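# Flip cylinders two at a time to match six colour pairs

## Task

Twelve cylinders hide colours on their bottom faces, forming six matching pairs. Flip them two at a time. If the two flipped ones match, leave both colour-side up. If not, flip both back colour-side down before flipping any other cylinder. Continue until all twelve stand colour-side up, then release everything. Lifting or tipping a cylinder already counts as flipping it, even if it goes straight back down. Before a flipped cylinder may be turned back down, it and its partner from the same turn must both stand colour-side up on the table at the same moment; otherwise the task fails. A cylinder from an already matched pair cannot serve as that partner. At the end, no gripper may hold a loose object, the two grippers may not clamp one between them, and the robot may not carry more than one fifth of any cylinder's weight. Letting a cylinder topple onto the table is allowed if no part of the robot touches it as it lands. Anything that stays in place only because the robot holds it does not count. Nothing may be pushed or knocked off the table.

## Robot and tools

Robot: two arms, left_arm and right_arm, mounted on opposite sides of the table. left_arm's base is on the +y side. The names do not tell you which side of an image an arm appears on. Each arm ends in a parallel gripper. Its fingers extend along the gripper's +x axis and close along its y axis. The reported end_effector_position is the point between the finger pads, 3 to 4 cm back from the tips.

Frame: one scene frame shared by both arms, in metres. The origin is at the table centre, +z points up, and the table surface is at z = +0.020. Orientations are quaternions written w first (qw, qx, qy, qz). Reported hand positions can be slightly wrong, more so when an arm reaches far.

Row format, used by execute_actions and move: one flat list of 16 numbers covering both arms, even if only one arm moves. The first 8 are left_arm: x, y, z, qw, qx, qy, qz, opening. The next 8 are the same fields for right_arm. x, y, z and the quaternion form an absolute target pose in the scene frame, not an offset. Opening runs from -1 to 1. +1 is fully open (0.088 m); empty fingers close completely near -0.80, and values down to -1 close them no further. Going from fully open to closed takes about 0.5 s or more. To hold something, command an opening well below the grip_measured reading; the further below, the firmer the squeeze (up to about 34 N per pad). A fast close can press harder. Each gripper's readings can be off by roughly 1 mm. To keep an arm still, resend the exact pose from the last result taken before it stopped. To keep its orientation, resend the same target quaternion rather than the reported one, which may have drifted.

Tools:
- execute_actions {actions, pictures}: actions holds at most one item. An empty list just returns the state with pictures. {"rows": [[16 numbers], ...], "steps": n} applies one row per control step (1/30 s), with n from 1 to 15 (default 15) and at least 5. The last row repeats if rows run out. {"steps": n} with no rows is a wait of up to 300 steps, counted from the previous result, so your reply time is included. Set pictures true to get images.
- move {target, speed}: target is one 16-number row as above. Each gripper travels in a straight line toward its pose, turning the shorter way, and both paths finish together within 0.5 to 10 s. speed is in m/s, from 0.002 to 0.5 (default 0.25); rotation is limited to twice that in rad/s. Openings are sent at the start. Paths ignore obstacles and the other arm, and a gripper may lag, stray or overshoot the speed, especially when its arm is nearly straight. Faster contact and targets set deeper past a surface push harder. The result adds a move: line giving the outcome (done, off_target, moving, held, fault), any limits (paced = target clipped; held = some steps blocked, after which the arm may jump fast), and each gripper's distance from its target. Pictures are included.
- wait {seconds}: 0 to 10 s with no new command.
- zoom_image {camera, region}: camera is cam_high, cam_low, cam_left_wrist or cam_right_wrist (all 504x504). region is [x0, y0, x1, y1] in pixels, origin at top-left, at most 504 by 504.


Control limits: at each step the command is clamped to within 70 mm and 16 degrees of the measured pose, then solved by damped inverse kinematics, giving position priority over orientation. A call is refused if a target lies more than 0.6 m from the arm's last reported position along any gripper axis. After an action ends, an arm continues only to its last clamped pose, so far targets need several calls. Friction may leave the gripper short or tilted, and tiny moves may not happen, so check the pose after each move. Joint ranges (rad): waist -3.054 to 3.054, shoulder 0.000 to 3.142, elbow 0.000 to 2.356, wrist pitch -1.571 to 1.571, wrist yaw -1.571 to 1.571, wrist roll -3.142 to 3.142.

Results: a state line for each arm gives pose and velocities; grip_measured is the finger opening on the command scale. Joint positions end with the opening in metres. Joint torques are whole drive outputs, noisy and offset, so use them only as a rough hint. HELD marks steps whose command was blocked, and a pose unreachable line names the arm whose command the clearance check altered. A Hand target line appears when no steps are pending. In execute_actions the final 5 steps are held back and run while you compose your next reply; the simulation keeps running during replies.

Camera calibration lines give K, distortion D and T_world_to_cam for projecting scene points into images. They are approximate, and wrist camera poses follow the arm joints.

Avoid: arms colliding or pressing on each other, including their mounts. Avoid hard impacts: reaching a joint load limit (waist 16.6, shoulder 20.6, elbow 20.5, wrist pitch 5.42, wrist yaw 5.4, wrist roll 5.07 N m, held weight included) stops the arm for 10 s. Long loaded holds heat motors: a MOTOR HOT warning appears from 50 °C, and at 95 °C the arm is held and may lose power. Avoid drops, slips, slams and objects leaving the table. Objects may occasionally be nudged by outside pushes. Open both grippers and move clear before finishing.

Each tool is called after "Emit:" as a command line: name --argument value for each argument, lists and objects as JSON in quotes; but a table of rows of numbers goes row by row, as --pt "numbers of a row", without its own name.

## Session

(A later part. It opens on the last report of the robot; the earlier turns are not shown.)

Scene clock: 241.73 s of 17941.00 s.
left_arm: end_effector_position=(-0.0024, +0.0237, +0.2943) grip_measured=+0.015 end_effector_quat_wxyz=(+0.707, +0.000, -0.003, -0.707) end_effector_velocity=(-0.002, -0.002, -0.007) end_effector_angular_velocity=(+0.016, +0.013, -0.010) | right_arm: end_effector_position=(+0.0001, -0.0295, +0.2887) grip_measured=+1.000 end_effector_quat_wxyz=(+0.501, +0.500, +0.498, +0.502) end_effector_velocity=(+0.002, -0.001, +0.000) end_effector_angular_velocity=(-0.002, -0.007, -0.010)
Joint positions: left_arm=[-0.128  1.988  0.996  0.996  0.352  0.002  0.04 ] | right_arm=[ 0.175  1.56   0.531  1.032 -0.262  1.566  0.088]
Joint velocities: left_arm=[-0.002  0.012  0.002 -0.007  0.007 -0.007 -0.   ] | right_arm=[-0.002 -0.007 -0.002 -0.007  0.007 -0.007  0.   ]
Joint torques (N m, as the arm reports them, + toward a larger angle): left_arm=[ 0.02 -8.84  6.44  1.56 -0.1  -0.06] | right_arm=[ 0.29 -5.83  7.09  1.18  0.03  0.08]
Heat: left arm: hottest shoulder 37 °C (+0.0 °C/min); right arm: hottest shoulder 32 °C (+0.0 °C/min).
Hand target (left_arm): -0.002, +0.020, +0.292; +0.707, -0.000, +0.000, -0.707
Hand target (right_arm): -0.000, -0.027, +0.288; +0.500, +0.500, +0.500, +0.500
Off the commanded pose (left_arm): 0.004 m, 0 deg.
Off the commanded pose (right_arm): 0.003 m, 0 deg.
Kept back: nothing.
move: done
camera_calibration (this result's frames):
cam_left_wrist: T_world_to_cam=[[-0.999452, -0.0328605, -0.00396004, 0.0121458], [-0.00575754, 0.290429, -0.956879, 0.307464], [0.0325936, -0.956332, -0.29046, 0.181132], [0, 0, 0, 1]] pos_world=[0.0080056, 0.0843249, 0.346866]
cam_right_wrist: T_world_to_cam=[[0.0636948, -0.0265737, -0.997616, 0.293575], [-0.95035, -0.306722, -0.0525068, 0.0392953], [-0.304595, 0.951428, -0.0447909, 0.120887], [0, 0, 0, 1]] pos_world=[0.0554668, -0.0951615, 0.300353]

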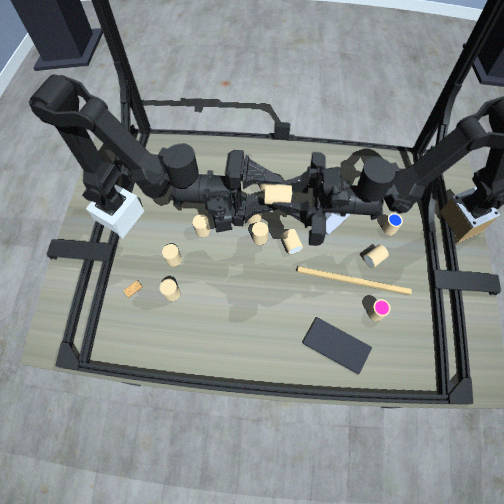

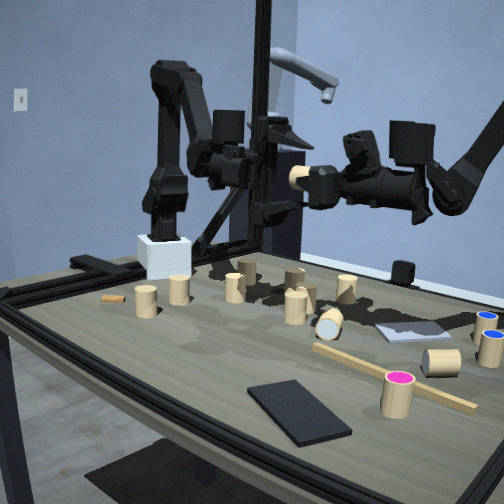

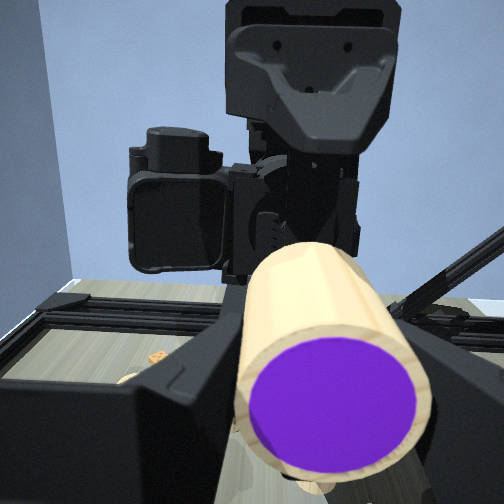

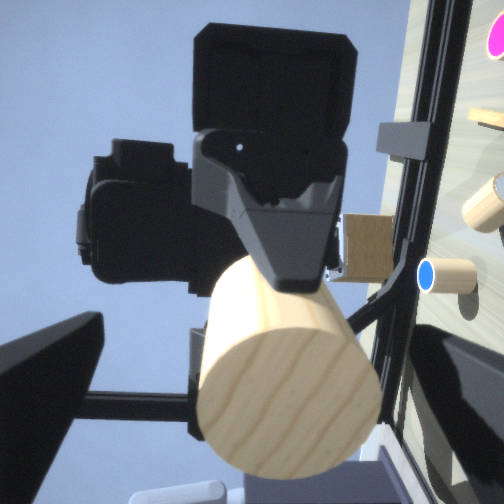

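Emit:
execute_actions --actions '[{"rows":[[-0.002,0.02,0.292,0.707,0,0,-0.707,-0.3,0,-0.03,0.279,0.5,0.5,0.5,0.5,0.7]],"steps":12}]'

Emit:
execute_actions --actions '[{"rows":[[-0.002,0.02,0.292,0.707,0,0,-0.707,-0.3,0,-0.03,0.279,0.5,0.5,0.5,0.5,-0.3]],"steps":15}]'

Emit:
execute_actions --actions '[{"rows":[[-0.002,0.02,0.292,0.707,0,0,-0.707,0.6,0,-0.03,0.28,0.5,0.5,0.5,0.5,-0.3]],"steps":12}]'

Emit:
move --target '[0,0.08,0.293,0.707,0,0,-0.707,0.6,0,-0.07,0.28,0.5,0.5,0.5,0.5,-0.3]' --speed 0.3

Emit:
move --target '[0.15,0.26,0.15,0.5,0.5,0.5,-0.5,0.6,0.091,-0.178,0.155,0.5,-0.5,0.5,0.5,-0.3]' --speed 0.5

Emit:
move --target '[0.15,0.26,0.07,0.5,0.5,0.5,-0.5,0.6,0.091,-0.178,0.072,0.5,-0.5,0.5,0.5,-0.3]' --speed 0.12

Emit:
execute_actions --actions '[{"rows":[[0.15,0.256,0.077,0.5,0.5,0.5,-0.5,-0.3,0.091,-0.175,0.075,0.5,-0.5,0.5,0.5,0.6]],"steps":14}]'

Emit:
move --target '[0.15,0.257,0.17,0.5,0.5,0.5,-0.5,-0.3,0.091,-0.175,0.17,0.5,-0.5,0.5,0.5,0.6]' --speed 0.3

Emit:
move --target '[-0.003,0.11,0.291,0.707,0,0,-0.707,-0.3,0,-0.03,0.279,0.5,0.5,0.5,0.5,1]' --speed 0.5

Emit:
move --target '[-0.002,0.02,0.292,0.707,0,0,-0.707,-0.3,0,-0.03,0.279,0.5,0.5,0.5,0.5,1]' --speed 0.2

Scene clock: 242.47 s of 17941.00 s.
left_arm: end_effector_position=(-0.0022, +0.0234, +0.2941) grip_measured=+0.015 end_effector_quat_wxyz=(+0.707, +0.000, -0.002, -0.707) end_effector_velocity=(-0.002, -0.001, +0.001) end_effector_angular_velocity=(+0.002, +0.008, -0.010) | right_arm: end_effector_position=(+0.0002, -0.0288, +0.2870) grip_measured=+0.742 end_effector_quat_wxyz=(+0.498, +0.502, +0.494, +0.506) end_effector_velocity=(+0.003, -0.005, -0.016) end_effector_angular_velocity=(-0.012, +0.011, -0.015)
Joint positions: left_arm=[-0.128  1.989  0.998  0.994  0.352  0.002  0.04 ] | right_arm=[ 0.175  1.579  0.526  1.068 -0.262  1.566  0.075]
Joint velocities: left_arm=[-0.002 -0.002  0.002 -0.007  0.007 -0.007 -0.   ] | right_arm=[-0.007  0.037 -0.042  0.066  0.007  0.007 -0.018]
Joint torques (N m, as the arm reports them, + toward a larger angle): left_arm=[ 0.12 -8.41  6.54  1.56 -0.15 -0.05] | right_arm=[-0.03 -5.84  4.57  1.58 -0.05  0.08]
Heat: left arm: hottest shoulder 37 °C (+0.0 °C/min); right arm: hottest shoulder 32 °C (+0.0 °C/min).
Steps of this call (steps 1 to 15: nothing new was sent; steps 16 to 22: the first 7 steps of this action). Readings (end_effector_position):
16: left_arm (-0.0022, +0.0235, +0.2941) | right_arm (+0.0001, -0.0293, +0.2887)
17: left_arm (-0.0022, +0.0234, +0.2942) | right_arm (+0.0002, -0.0289, +0.2891)
19: left_arm (-0.0022, +0.0234, +0.2941) | right_arm (+0.0003, -0.0286, +0.2887)
22: the state above

Scene clock: 242.97 s of 17941.00 s.
left_arm: end_effector_position=(-0.0024, +0.0229, +0.2945) grip_measured=+0.015 end_effector_quat_wxyz=(+0.707, -0.000, -0.002, -0.707) end_effector_velocity=(+0.002, +0.000, -0.001) end_effector_angular_velocity=(+0.007, +0.025, +0.019) | right_arm: end_effector_position=(+0.0001, -0.0294, +0.2850) grip_measured=+0.022 end_effector_quat_wxyz=(+0.498, +0.502, +0.495, +0.505) end_effector_velocity=(+0.004, -0.002, -0.005) end_effector_angular_velocity=(-0.021, -0.002, -0.015)
Joint positions: left_arm=[-0.128  1.989  1.     0.993  0.352  0.002  0.04 ] | right_arm=[ 0.175  1.584  0.521  1.078 -0.262  1.568  0.04 ]
Joint velocities: left_arm=[-0.002 -0.002 -0.002 -0.007 -0.022 -0.022 -0.   ] | right_arm=[-0.007 -0.007 -0.007 -0.022  0.007 -0.007 -0.   ]
Joint torques (N m, as the arm reports them, + toward a larger angle): left_arm=[-0.07 -8.47  6.45  1.63 -0.09 -0.04] | right_arm=[-0.05 -5.93  4.69  1.49 -0.06  0.03]
Heat: left arm: hottest shoulder 37 °C (+0.0 °C/min); right arm: hottest shoulder 32 °C (+0.0 °C/min).
Off your previous action's commanded pose (left_arm): 0.004 m, 0 deg at its last step (step 5 of this call).
Off your previous action's commanded pose (right_arm): 0.007 m, 1 deg at its last step (step 5 of this call).
Steps of this call (steps 1 to 5: the last 5 steps of your previous action; steps 6 to 15: the first 10 steps of this action). Readings (end_effector_position):
6: left_arm (-0.0022, +0.0233, +0.2941) | right_arm (+0.0002, -0.0291, +0.2865)
7: left_arm (-0.0022, +0.0233, +0.2941) | right_arm (+0.0002, -0.0291, +0.2864)
9: left_arm (-0.0022, +0.0233, +0.2941) | right_arm (+0.0002, -0.0291, +0.2864)
13: left_arm (-0.0024, +0.0229, +0.2945) | right_arm (+0.0001, -0.0294, +0.2850)
15: the state above

Scene clock: 243.37 s of 17941.00 s.
left_arm: end_effector_position=(-0.0024, +0.0228, +0.2947) grip_measured=+0.488 end_effector_quat_wxyz=(+0.707, -0.000, -0.002, -0.707) end_effector_velocity=(-0.000, +0.001, -0.004) end_effector_angular_velocity=(+0.021, +0.000, -0.005) | right_arm: end_effector_position=(+0.0001, -0.0294, +0.2846) grip_measured=+0.023 end_effector_quat_wxyz=(+0.499, +0.501, +0.495, +0.505) end_effector_velocity=(-0.000, -0.001, -0.002) end_effector_angular_velocity=(-0.007, -0.006, +0.005)
Joint positions: left_arm=[-0.128  1.989  1.     0.993  0.351  0.002  0.063] | right_arm=[ 0.175  1.584  0.52   1.077 -0.262  1.568  0.04 ]
Joint velocities: left_arm=[ 0.002 -0.002 -0.002 -0.022  0.007  0.007  0.052] | right_arm=[-0.002 -0.002 -0.002 -0.007 -0.007 -0.007 -0.   ]
Joint torques (N m, as the arm reports them, + toward a larger angle): left_arm=[-0.1  -8.37  6.43  1.61 -0.09  0.  ] | right_arm=[-0.05 -6.37  4.91  1.27 -0.06  0.04]
Heat: left arm: hottest shoulder 37 °C (+0.0 °C/min); right arm: hottest shoulder 32 °C (+0.0 °C/min).
Off your previous action's commanded pose (left_arm): 0.004 m, 0 deg at its last step (step 5 of this call).
Off your previous action's commanded pose (right_arm): 0.006 m, 1 deg at its last step (step 5 of this call).
Steps of this call (steps 1 to 5: the last 5 steps of your previous action; steps 6 to 12: the first 7 steps of this action). Readings (end_effector_position):
6: left_arm (-0.0024, +0.0228, +0.2947) | right_arm (+0.0001, -0.0294, +0.2849)
7: left_arm (-0.0024, +0.0228, +0.2947) | right_arm (+0.0001, -0.0294, +0.2849)
9: left_arm (-0.0024, +0.0228, +0.2947) | right_arm (+0.0001, -0.0294, +0.2849)
12: the state above

Scene clock: 244.80 s of 17941.00 s.
left_arm: end_effector_position=(+0.0006, +0.0764, +0.2922) grip_measured=+0.600 end_effector_quat_wxyz=(+0.707, +0.001, +0.000, -0.707) end_effector_velocity=(+0.001, +0.003, -0.004) end_effector_angular_velocity=(+0.020, +0.016, +0.010) | right_arm: end_effector_position=(+0.0002, -0.0674, +0.2808) grip_measured=+0.022 end_effector_quat_wxyz=(+0.501, +0.500, +0.499, +0.501) end_effector_velocity=(-0.001, -0.002, -0.000) end_effector_angular_velocity=(-0.002, -0.021, +0.005)
Joint positions: left_arm=[-0.065  1.85   0.782  1.067  0.414  0.002  0.068] | right_arm=[ 0.131  1.443  0.383  1.062 -0.305  1.568  0.04 ]
Joint velocities: left_arm=[ 0.002 -0.012 -0.012 -0.022 -0.007 -0.007 -0.   ] | right_arm=[-0.002 -0.012 -0.007 -0.007 -0.007 -0.022  0.   ]
Joint torques (N m, as the arm reports them, + toward a larger angle): left_arm=[  0.08 -10.54   3.77   1.74   0.19   0.  ] | right_arm=[-0.3  -7.05  4.57  1.24 -0.12  0.06]
Heat: left arm: hottest shoulder 37 °C (+0.0 °C/min); right arm: hottest shoulder 32 °C (+0.0 °C/min).
Hand target (left_arm): +0.000, +0.080, +0.293; +0.707, +0.000, -0.000, -0.707
Hand target (right_arm): +0.000, -0.070, +0.280; +0.500, +0.500, +0.500, +0.500
Off your previous action's commanded pose (left_arm): 0.004 m, 0 deg at its last step (step 5 of this call).
Off your previous action's commanded pose (right_arm): 0.005 m, 1 deg at its last step (step 5 of this call).
Off the commanded pose (left_arm): 0.004 m, 0 deg.
Off the commanded pose (right_arm): 0.003 m, 0 deg.
Kept back: nothing.
move: done
camera_calibration (this result's frames):
cam_left_wrist: T_world_to_cam=[[-0.999434, -0.0336092, -0.00156876, 0.0161912], [-0.00841538, 0.294847, -0.955507, 0.289462], [0.0325764, -0.954953, -0.294963, 0.232045], [0, 0, 0, 1]] pos_world=[0.0110587, 0.136789, 0.345053]
cam_right_wrist: T_world_to_cam=[[0.0622394, -0.0280672, -0.997667, 0.284556], [-0.950424, -0.306802, -0.0506609, 0.0268197], [-0.304664, 0.951359, -0.0457709, 0.156938], [0, 0, 0, 1]] pos_world=[0.0555929, -0.13309, 0.292434]

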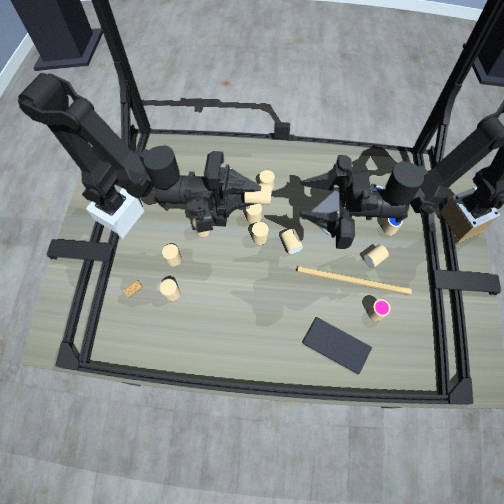

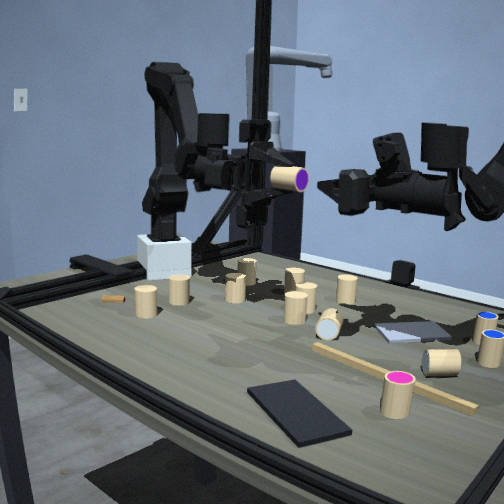

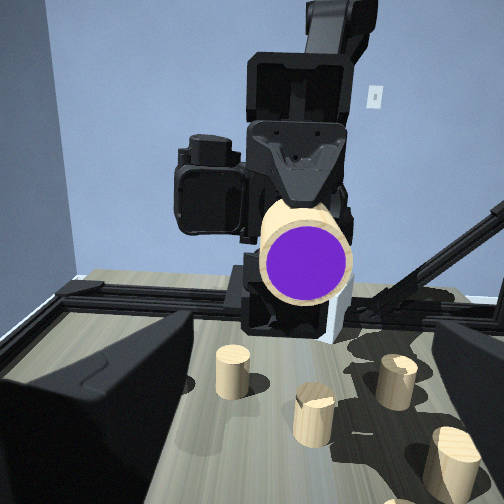

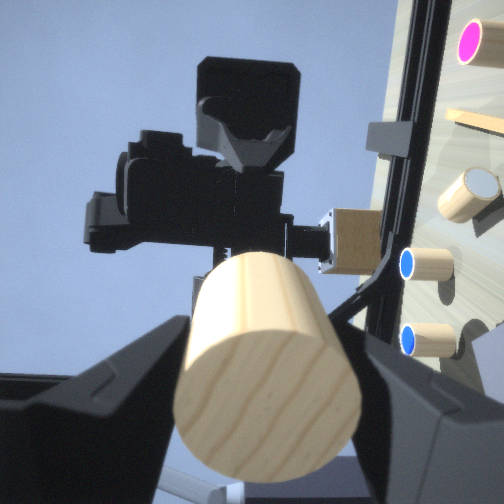

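Scene clock: 247.50 s of 17941.00 s.
left_arm: end_effector_position=(+0.1499, +0.2582, +0.1517) grip_measured=+0.600 end_effector_quat_wxyz=(+0.506, +0.495, +0.498, -0.500) end_effector_velocity=(-0.005, +0.002, -0.002) end_effector_angular_velocity=(+0.024, +0.014, -0.015) | right_arm: end_effector_position=(+0.0900, -0.1799, +0.1574) grip_measured=+0.022 end_effector_quat_wxyz=(+0.500, -0.496, +0.500, +0.504) end_effector_velocity=(+0.000, +0.001, -0.001) end_effector_angular_velocity=(+0.006, +0.005, +0.005)
Joint positions: left_arm=[ 0.329  2.093  1.516 -0.982  0.007  0.799  0.068] | right_arm=[-0.126  1.73   1.134 -0.972 -0.011 -0.563  0.04 ]
Joint velocities: left_arm=[-0.007  0.007  0.002 -0.022 -0.007  0.007 -0.   ] | right_arm=[-0.002  0.002 -0.002  0.007 -0.007 -0.007 -0.   ]
Joint torques (N m, as the arm reports them, + toward a larger angle): left_arm=[ 0.24 -8.47  6.21  0.15 -0.17  0.05] | right_arm=[ 0.3  -6.89  6.55 -0.1  -0.02 -0.23]
Heat: left arm: hottest shoulder 37 °C (+0.0 °C/min); right arm: hottest elbow 33 °C (+0.0 °C/min).
Hand target (left_arm): +0.152, +0.258, +0.148; +0.503, +0.497, +0.501, -0.499
Hand target (right_arm): +0.090, -0.179, +0.156; +0.495, -0.501, +0.499, +0.505
Off the commanded pose (left_arm): 0.003 m, 1 deg.
Off the commanded pose (right_arm): 0.003 m, 1 deg.
Kept back: nothing.
move: done
camera_calibration (this result's frames):
cam_left_wrist: T_world_to_cam=[[-0.99928, -0.00941478, -0.0367426, 0.170403], [-0.0193813, 0.959433, 0.281269, -0.254688], [0.0326039, 0.281778, -0.958925, 0.14078], [0, 0, 0, 1]] pos_world=[0.160754, 0.206292, 0.212894]
cam_right_wrist: T_world_to_cam=[[0.997994, 0.0593823, 0.0219558, -0.0762264], [0.0501198, -0.952909, 0.299086, -0.189895], [0.0386823, -0.297386, -0.953973, 0.173044], [0, 0, 0, 1]] pos_world=[0.0788972, -0.124965, 0.223548]

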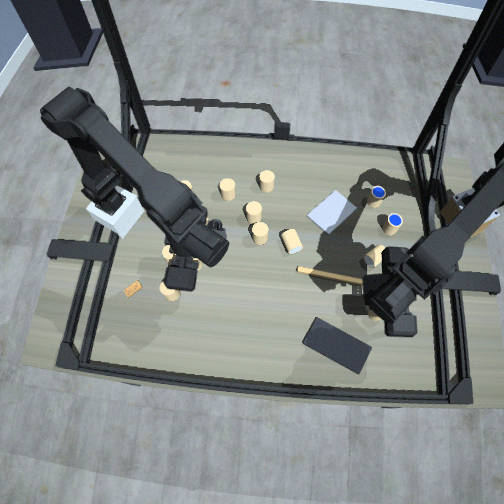

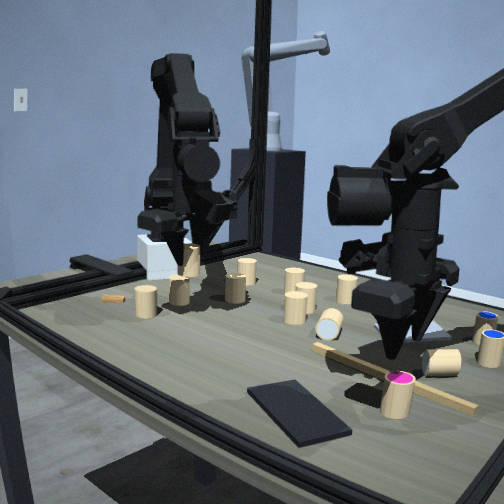

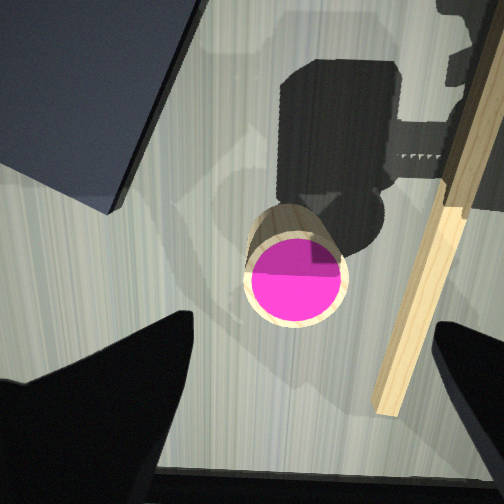

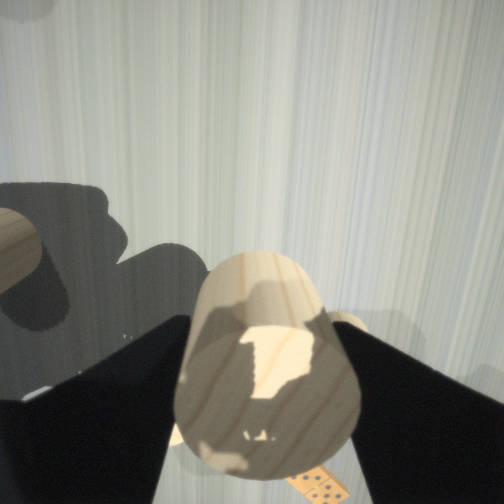

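Scene clock: 248.67 s of 17941.00 s.
left_arm: end_effector_position=(+0.1529, +0.2560, +0.0782) grip_measured=+0.600 end_effector_quat_wxyz=(+0.508, +0.498, +0.493, -0.500) end_effector_velocity=(-0.002, +0.002, -0.001) end_effector_angular_velocity=(+0.014, +0.004, +0.005) | right_arm: end_effector_position=(+0.0929, -0.1760, +0.0774) grip_measured=+0.022 end_effector_quat_wxyz=(+0.505, -0.499, +0.494, +0.503) end_effector_velocity=(-0.003, -0.002, -0.003) end_effector_angular_velocity=(-0.011, +0.015, +0.025)
Joint positions: left_arm=[ 0.329  2.222  1.402 -0.729  0.003  0.805  0.068] | right_arm=[-0.123  1.892  0.976 -0.639 -0.003 -0.562  0.04 ]
Joint velocities: left_arm=[-0.002  0.002 -0.002 -0.007 -0.007 -0.007 -0.   ] | right_arm=[ 0.002  0.007 -0.002 -0.007 -0.007 -0.022 -0.   ]
Joint torques (N m, as the arm reports them, + toward a larger angle): left_arm=[ 0.31 -9.27  3.97  0.56 -0.09  0.11] | right_arm=[ 0.28 -7.21  3.64  0.3  -0.01  0.18]
Heat: left arm: hottest shoulder 37 °C (+0.0 °C/min); right arm: hottest shoulder 32 °C (-1.0 °C/min).
Hand target (left_arm): +0.150, +0.260, +0.070; +0.500, +0.500, +0.500, -0.500
Hand target (right_arm): +0.091, -0.179, +0.072; +0.500, -0.500, +0.500, +0.500
Off the commanded pose (left_arm): 0.010 m, 1 deg.
Off the commanded pose (right_arm): 0.006 m, 1 deg.
Kept back: nothing.
move: off_target (left_arm)
camera_calibration (this result's frames):
cam_left_wrist: T_world_to_cam=[[-0.998895, -0.00281585, -0.0469027, 0.169719], [-0.015689, 0.960902, 0.276443, -0.232449], [0.0442905, 0.276874, -0.959885, 0.0703147], [0, 0, 0, 1]] pos_world=[0.16277, 0.20437, 0.139713]
cam_right_wrist: T_world_to_cam=[[0.997473, 0.0606203, 0.0370564, -0.07853], [0.047142, -0.954901, 0.29316, -0.162002], [0.0531566, -0.290672, -0.955345, 0.0977277], [0, 0, 0, 1]] pos_world=[0.0807738, -0.121529, 0.143766]

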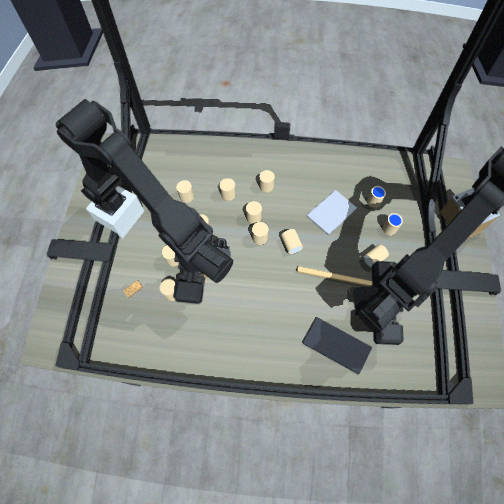

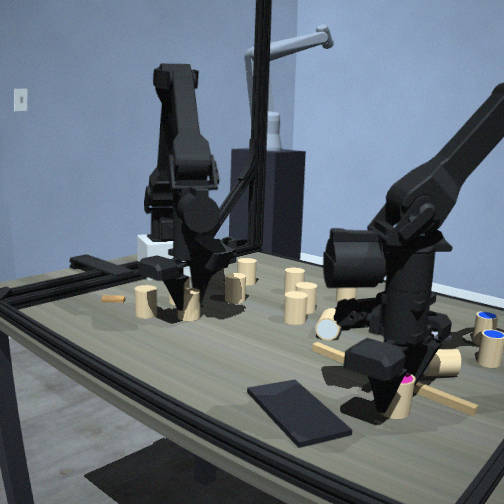

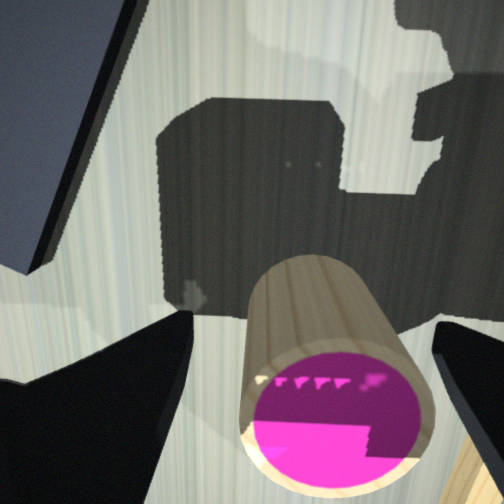

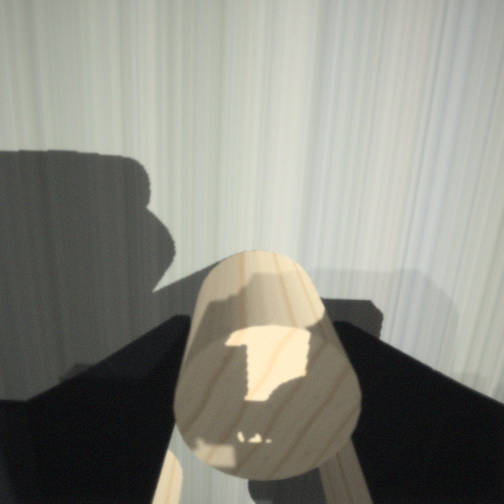

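Scene clock: 248.97 s of 17941.00 s.
left_arm: end_effector_position=(+0.1498, +0.2579, +0.0785) grip_measured=+0.019 end_effector_quat_wxyz=(+0.501, +0.500, +0.498, -0.500) end_effector_velocity=(-0.015, +0.006, +0.000) end_effector_angular_velocity=(+0.040, +0.053, +0.010) | right_arm: end_effector_position=(+0.0908, -0.1763, +0.0766) grip_measured=+0.533 end_effector_quat_wxyz=(+0.501, -0.499, +0.497, +0.502) end_effector_velocity=(-0.000, +0.000, +0.003) end_effector_angular_velocity=(-0.002, +0.010, +0.005)
Joint positions: left_arm=[ 0.326  2.222  1.404 -0.749  0.001  0.805  0.04 ] | right_arm=[-0.118  1.896  0.978 -0.645 -0.003 -0.557  0.065]
Joint velocities: left_arm=[-0.012 -0.002 -0.002 -0.066  0.007 -0.022 -0.   ] | right_arm=[-0.002 -0.002  0.012 -0.022 -0.007 -0.007  0.023]
Joint torques (N m, as the arm reports them, + toward a larger angle): left_arm=[-0.29 -9.31  5.68  0.19 -0.05 -0.07] | right_arm=[ 0.29 -7.14  5.78 -0.1  -0.02  0.18]
Heat: left arm: hottest shoulder 37 °C (+0.0 °C/min); right arm: hottest shoulder 32 °C (-1.0 °C/min).
Steps of this call (steps 1 to 9: the first 9 steps of this action). Readings (end_effector_position):
1: left_arm (+0.1528, +0.2562, +0.0780) | right_arm (+0.0927, -0.1759, +0.0772)
2: left_arm (+0.1522, +0.2568, +0.0782) | right_arm (+0.0925, -0.1759, +0.0770)
4: left_arm (+0.1505, +0.2579, +0.0780) | right_arm (+0.0913, -0.1763, +0.0766)
8: left_arm (+0.1501, +0.2579, +0.0785) | right_arm (+0.0908, -0.1764, +0.0765)
9: the state above

Scene clock: 250.33 s of 17941.00 s.
left_arm: end_effector_position=(+0.1480, +0.2595, +0.1642) grip_measured=+0.017 end_effector_quat_wxyz=(+0.494, +0.500, +0.506, -0.500) end_effector_velocity=(-0.004, +0.002, +0.004) end_effector_angular_velocity=(+0.021, +0.011, -0.000) | right_arm: end_effector_position=(+0.0908, -0.1763, +0.1650) grip_measured=+0.600 end_effector_quat_wxyz=(+0.495, -0.501, +0.504, +0.500) end_effector_velocity=(-0.003, -0.004, +0.002) end_effector_angular_velocity=(-0.019, +0.020, +0.005)
Joint positions: left_arm=[ 0.325  2.092  1.566 -1.061  0.001  0.804  0.04 ] | right_arm=[-0.118  1.746  1.184 -1.022 -0.003 -0.556  0.068]
Joint velocities: left_arm=[-0.007 -0.002  0.012 -0.037 -0.007 -0.007 -0.001] | right_arm=[-0.002  0.002  0.012 -0.037 -0.007 -0.007 -0.   ]
Joint torques (N m, as the arm reports them, + toward a larger angle): left_arm=[ -0.13 -12.01   6.45   0.14   0.02  -0.03] | right_arm=[ 0.26 -9.44  6.75 -0.12 -0.02  0.18]
Heat: left arm: hottest shoulder 37 °C (+0.0 °C/min); right arm: hottest shoulder 33 °C (+0.0 °C/min).
Hand target (left_arm): +0.150, +0.257, +0.170; +0.500, +0.500, +0.500, -0.500
Hand target (right_arm): +0.092, -0.174, +0.170; +0.500, -0.500, +0.500, +0.500
Off your previous action's commanded pose (left_arm): 0.003 m, 0 deg at its last step (step 5 of this call).
Off your previous action's commanded pose (right_arm): 0.002 m, 0 deg at its last step (step 5 of this call).
Off the commanded pose (left_arm): 0.007 m, 1 deg.
Off the commanded pose (right_arm): 0.005 m, 1 deg.
Kept back: nothing.
move: done
camera_calibration (this result's frames):
cam_left_wrist: T_world_to_cam=[[-0.999774, 0.000428569, -0.0212643, 0.163894], [-0.0060539, 0.952706, 0.303835, -0.263391], [0.0203888, 0.303895, -0.952487, 0.147414], [0, 0, 0, 1]] pos_world=[0.159256, 0.206066, 0.223922]
cam_right_wrist: T_world_to_cam=[[0.997935, 0.0609449, 0.020265, -0.0769066], [0.0514465, -0.947421, 0.315828, -0.19065], [0.0384476, -0.314134, -0.9486, 0.177525], [0, 0, 0, 1]] pos_world=[0.0797307, -0.120173, 0.230171]

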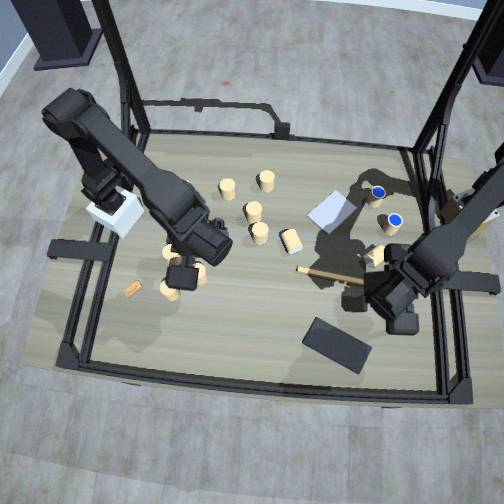

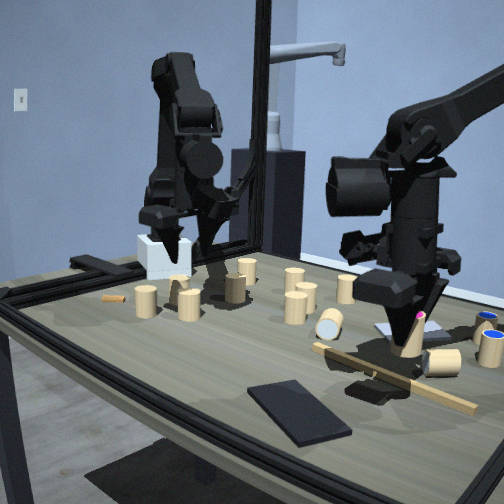

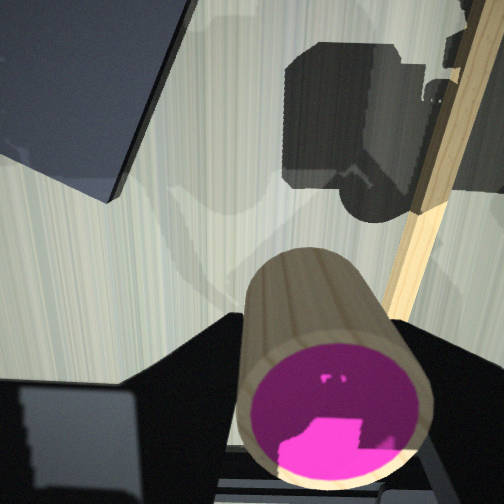

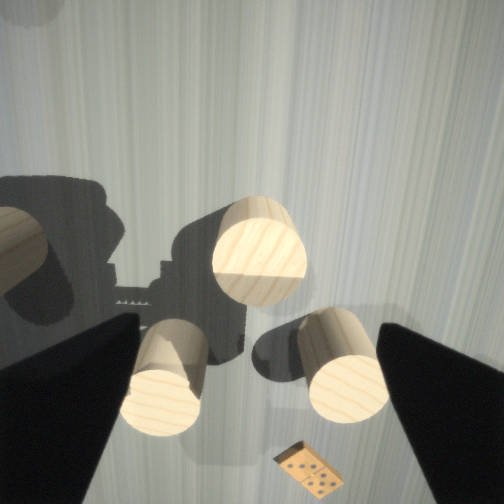

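Scene clock: 253.13 s of 17941.00 s.
left_arm: end_effector_position=(-0.0036, +0.1110, +0.3009) grip_measured=+0.016 end_effector_quat_wxyz=(+0.704, +0.000, -0.009, -0.710) end_effector_velocity=(+0.002, +0.001, -0.002) end_effector_angular_velocity=(+0.002, +0.009, +0.019) | right_arm: end_effector_position=(+0.0016, -0.0286, +0.2851) grip_measured=+1.000 end_effector_quat_wxyz=(+0.503, +0.501, +0.489, +0.506) end_effector_velocity=(-0.000, -0.001, -0.002) end_effector_angular_velocity=(-0.002, -0.007, -0.005)
Joint positions: left_arm=[-0.027  1.729  0.653  1.089  0.462  0.007  0.04 ] | right_arm=[ 0.175  1.588  0.523  1.081 -0.252  1.555  0.088]
Joint velocities: left_arm=[-0.002  0.002 -0.007  0.007 -0.022 -0.007 -0.   ] | right_arm=[ 0.002  0.002 -0.007  0.007  0.007 -0.007  0.   ]
Joint torques (N m, as the arm reports them, + toward a larger angle): left_arm=[-0.2  -6.36  4.14  1.9  -0.12 -0.11] | right_arm=[ 0.25 -5.79  4.34  1.55  0.04  0.11]
Heat: left arm: hottest shoulder 38 °C (+1.0 °C/min); right arm: hottest shoulder 33 °C (+0.0 °C/min).
Hand target (left_arm): -0.005, +0.112, +0.293; +0.704, +0.002, +0.001, -0.710
Hand target (right_arm): +0.001, -0.029, +0.278; +0.505, +0.500, +0.495, +0.500
Off the commanded pose (left_arm): 0.010 m, 1 deg.
Off the commanded pose (right_arm): 0.006 m, 2 deg.
Kept back: nothing.
move: off_target (left_arm)
camera_calibration (this result's frames):
cam_left_wrist: T_world_to_cam=[[-0.999627, -0.0241989, -0.0126532, 0.0154219], [0.0053163, 0.282037, -0.959389, 0.290194], [0.0267848, -0.959098, -0.281803, 0.264318], [0, 0, 0, 1]] pos_world=[0.00679368, 0.172035, 0.35309]
cam_right_wrist: T_world_to_cam=[[0.0776894, -0.0151281, -0.996863, 0.289941], [-0.952276, -0.297172, -0.0697048, 0.046006], [-0.295185, 0.954704, -0.0374932, 0.118315], [0, 0, 0, 1]] pos_world=[0.05621, -0.0948979, 0.296674]

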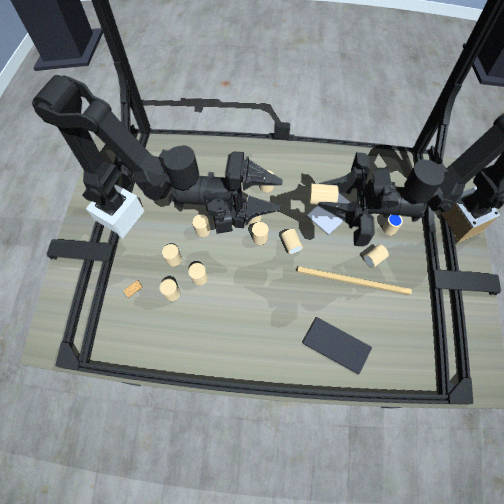

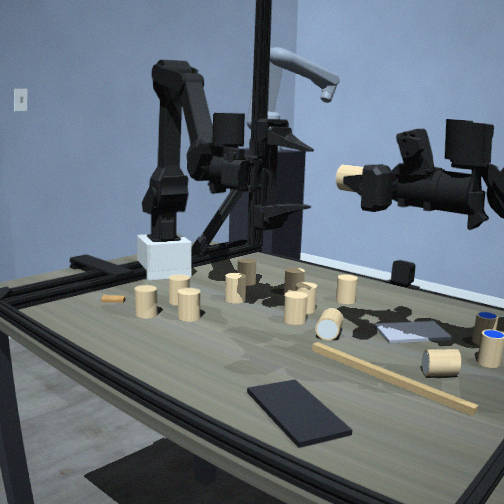

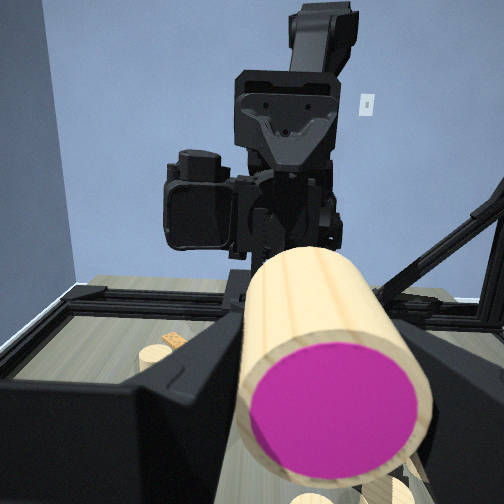

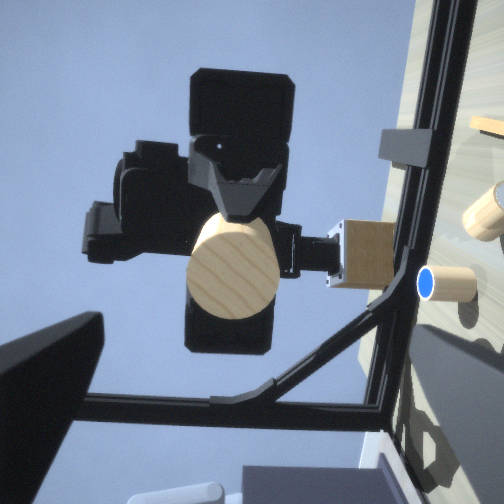

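Scene clock: 254.20 s of 17941.00 s.
left_arm: end_effector_position=(-0.0023, +0.0237, +0.2943) grip_measured=+0.016 end_effector_quat_wxyz=(+0.707, -0.000, -0.002, -0.707) end_effector_velocity=(+0.000, -0.003, -0.002) end_effector_angular_velocity=(+0.007, +0.025, +0.015) | right_arm: end_effector_position=(+0.0005, -0.0286, +0.2848) grip_measured=+1.000 end_effector_quat_wxyz=(+0.499, +0.502, +0.493, +0.506) end_effector_velocity=(-0.000, -0.001, -0.002) end_effector_angular_velocity=(-0.007, -0.020, +0.005)
Joint positions: left_arm=[-0.128  1.988  0.996  0.996  0.352  0.002  0.04 ] | right_arm=[ 0.175  1.589  0.523  1.082 -0.259  1.566  0.088]
Joint velocities: left_arm=[-0.007  0.007  0.007 -0.007 -0.022 -0.022  0.   ] | right_arm=[-0.002 -0.002 -0.002 -0.007 -0.007 -0.022  0.   ]
Joint torques (N m, as the arm reports them, + toward a larger angle): left_arm=[-0.36 -8.34  6.75  1.56 -0.15 -0.1 ] | right_arm=[-0.1  -6.47  4.37  1.31 -0.13  0.12]
Heat: left arm: hottest shoulder 38 °C (+1.0 °C/min); right arm: hottest shoulder 33 °C (+0.0 °C/min).
Hand target (left_arm): -0.002, +0.020, +0.292; +0.707, -0.001, +0.000, -0.707
Hand target (right_arm): +0.000, -0.030, +0.279; +0.500, +0.500, +0.500, +0.500
Off the commanded pose (left_arm): 0.004 m, 0 deg.
Off the commanded pose (right_arm): 0.006 m, 1 deg.
Kept back: nothing.
move: done
camera_calibration (this result's frames):
cam_left_wrist: T_world_to_cam=[[-0.999441, -0.0332404, -0.00357744, 0.0120996], [-0.00623423, 0.290427, -0.956877, 0.307463], [0.032846, -0.95632, -0.290472, 0.181134], [0, 0, 0, 1]] pos_world=[0.00806008, 0.0843289, 0.346862]
cam_right_wrist: T_world_to_cam=[[0.0675428, -0.0149301, -0.997605, 0.290031], [-0.950716, -0.30424, -0.0598149, 0.0419134], [-0.302618, 0.952478, -0.0347435, 0.117169], [0, 0, 0, 1]] pos_world=[0.0557158, -0.0945192, 0.295914]

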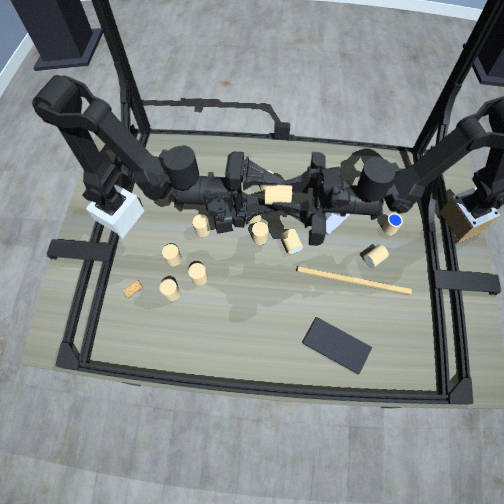

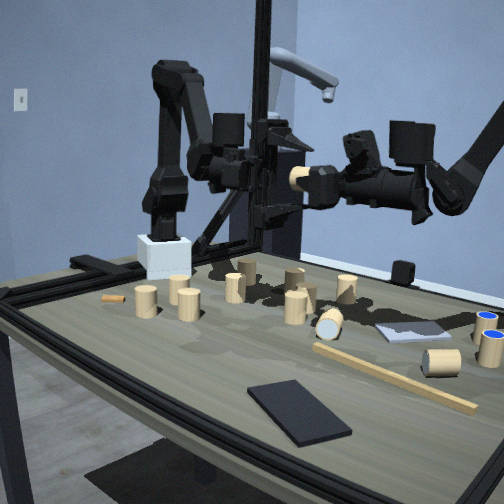

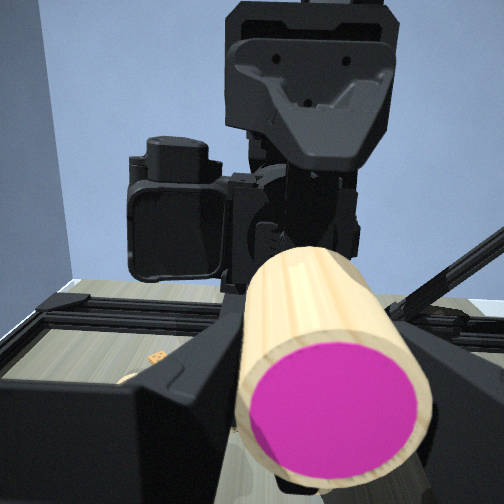

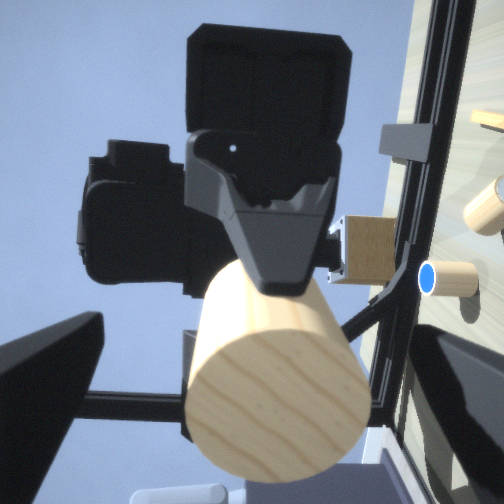

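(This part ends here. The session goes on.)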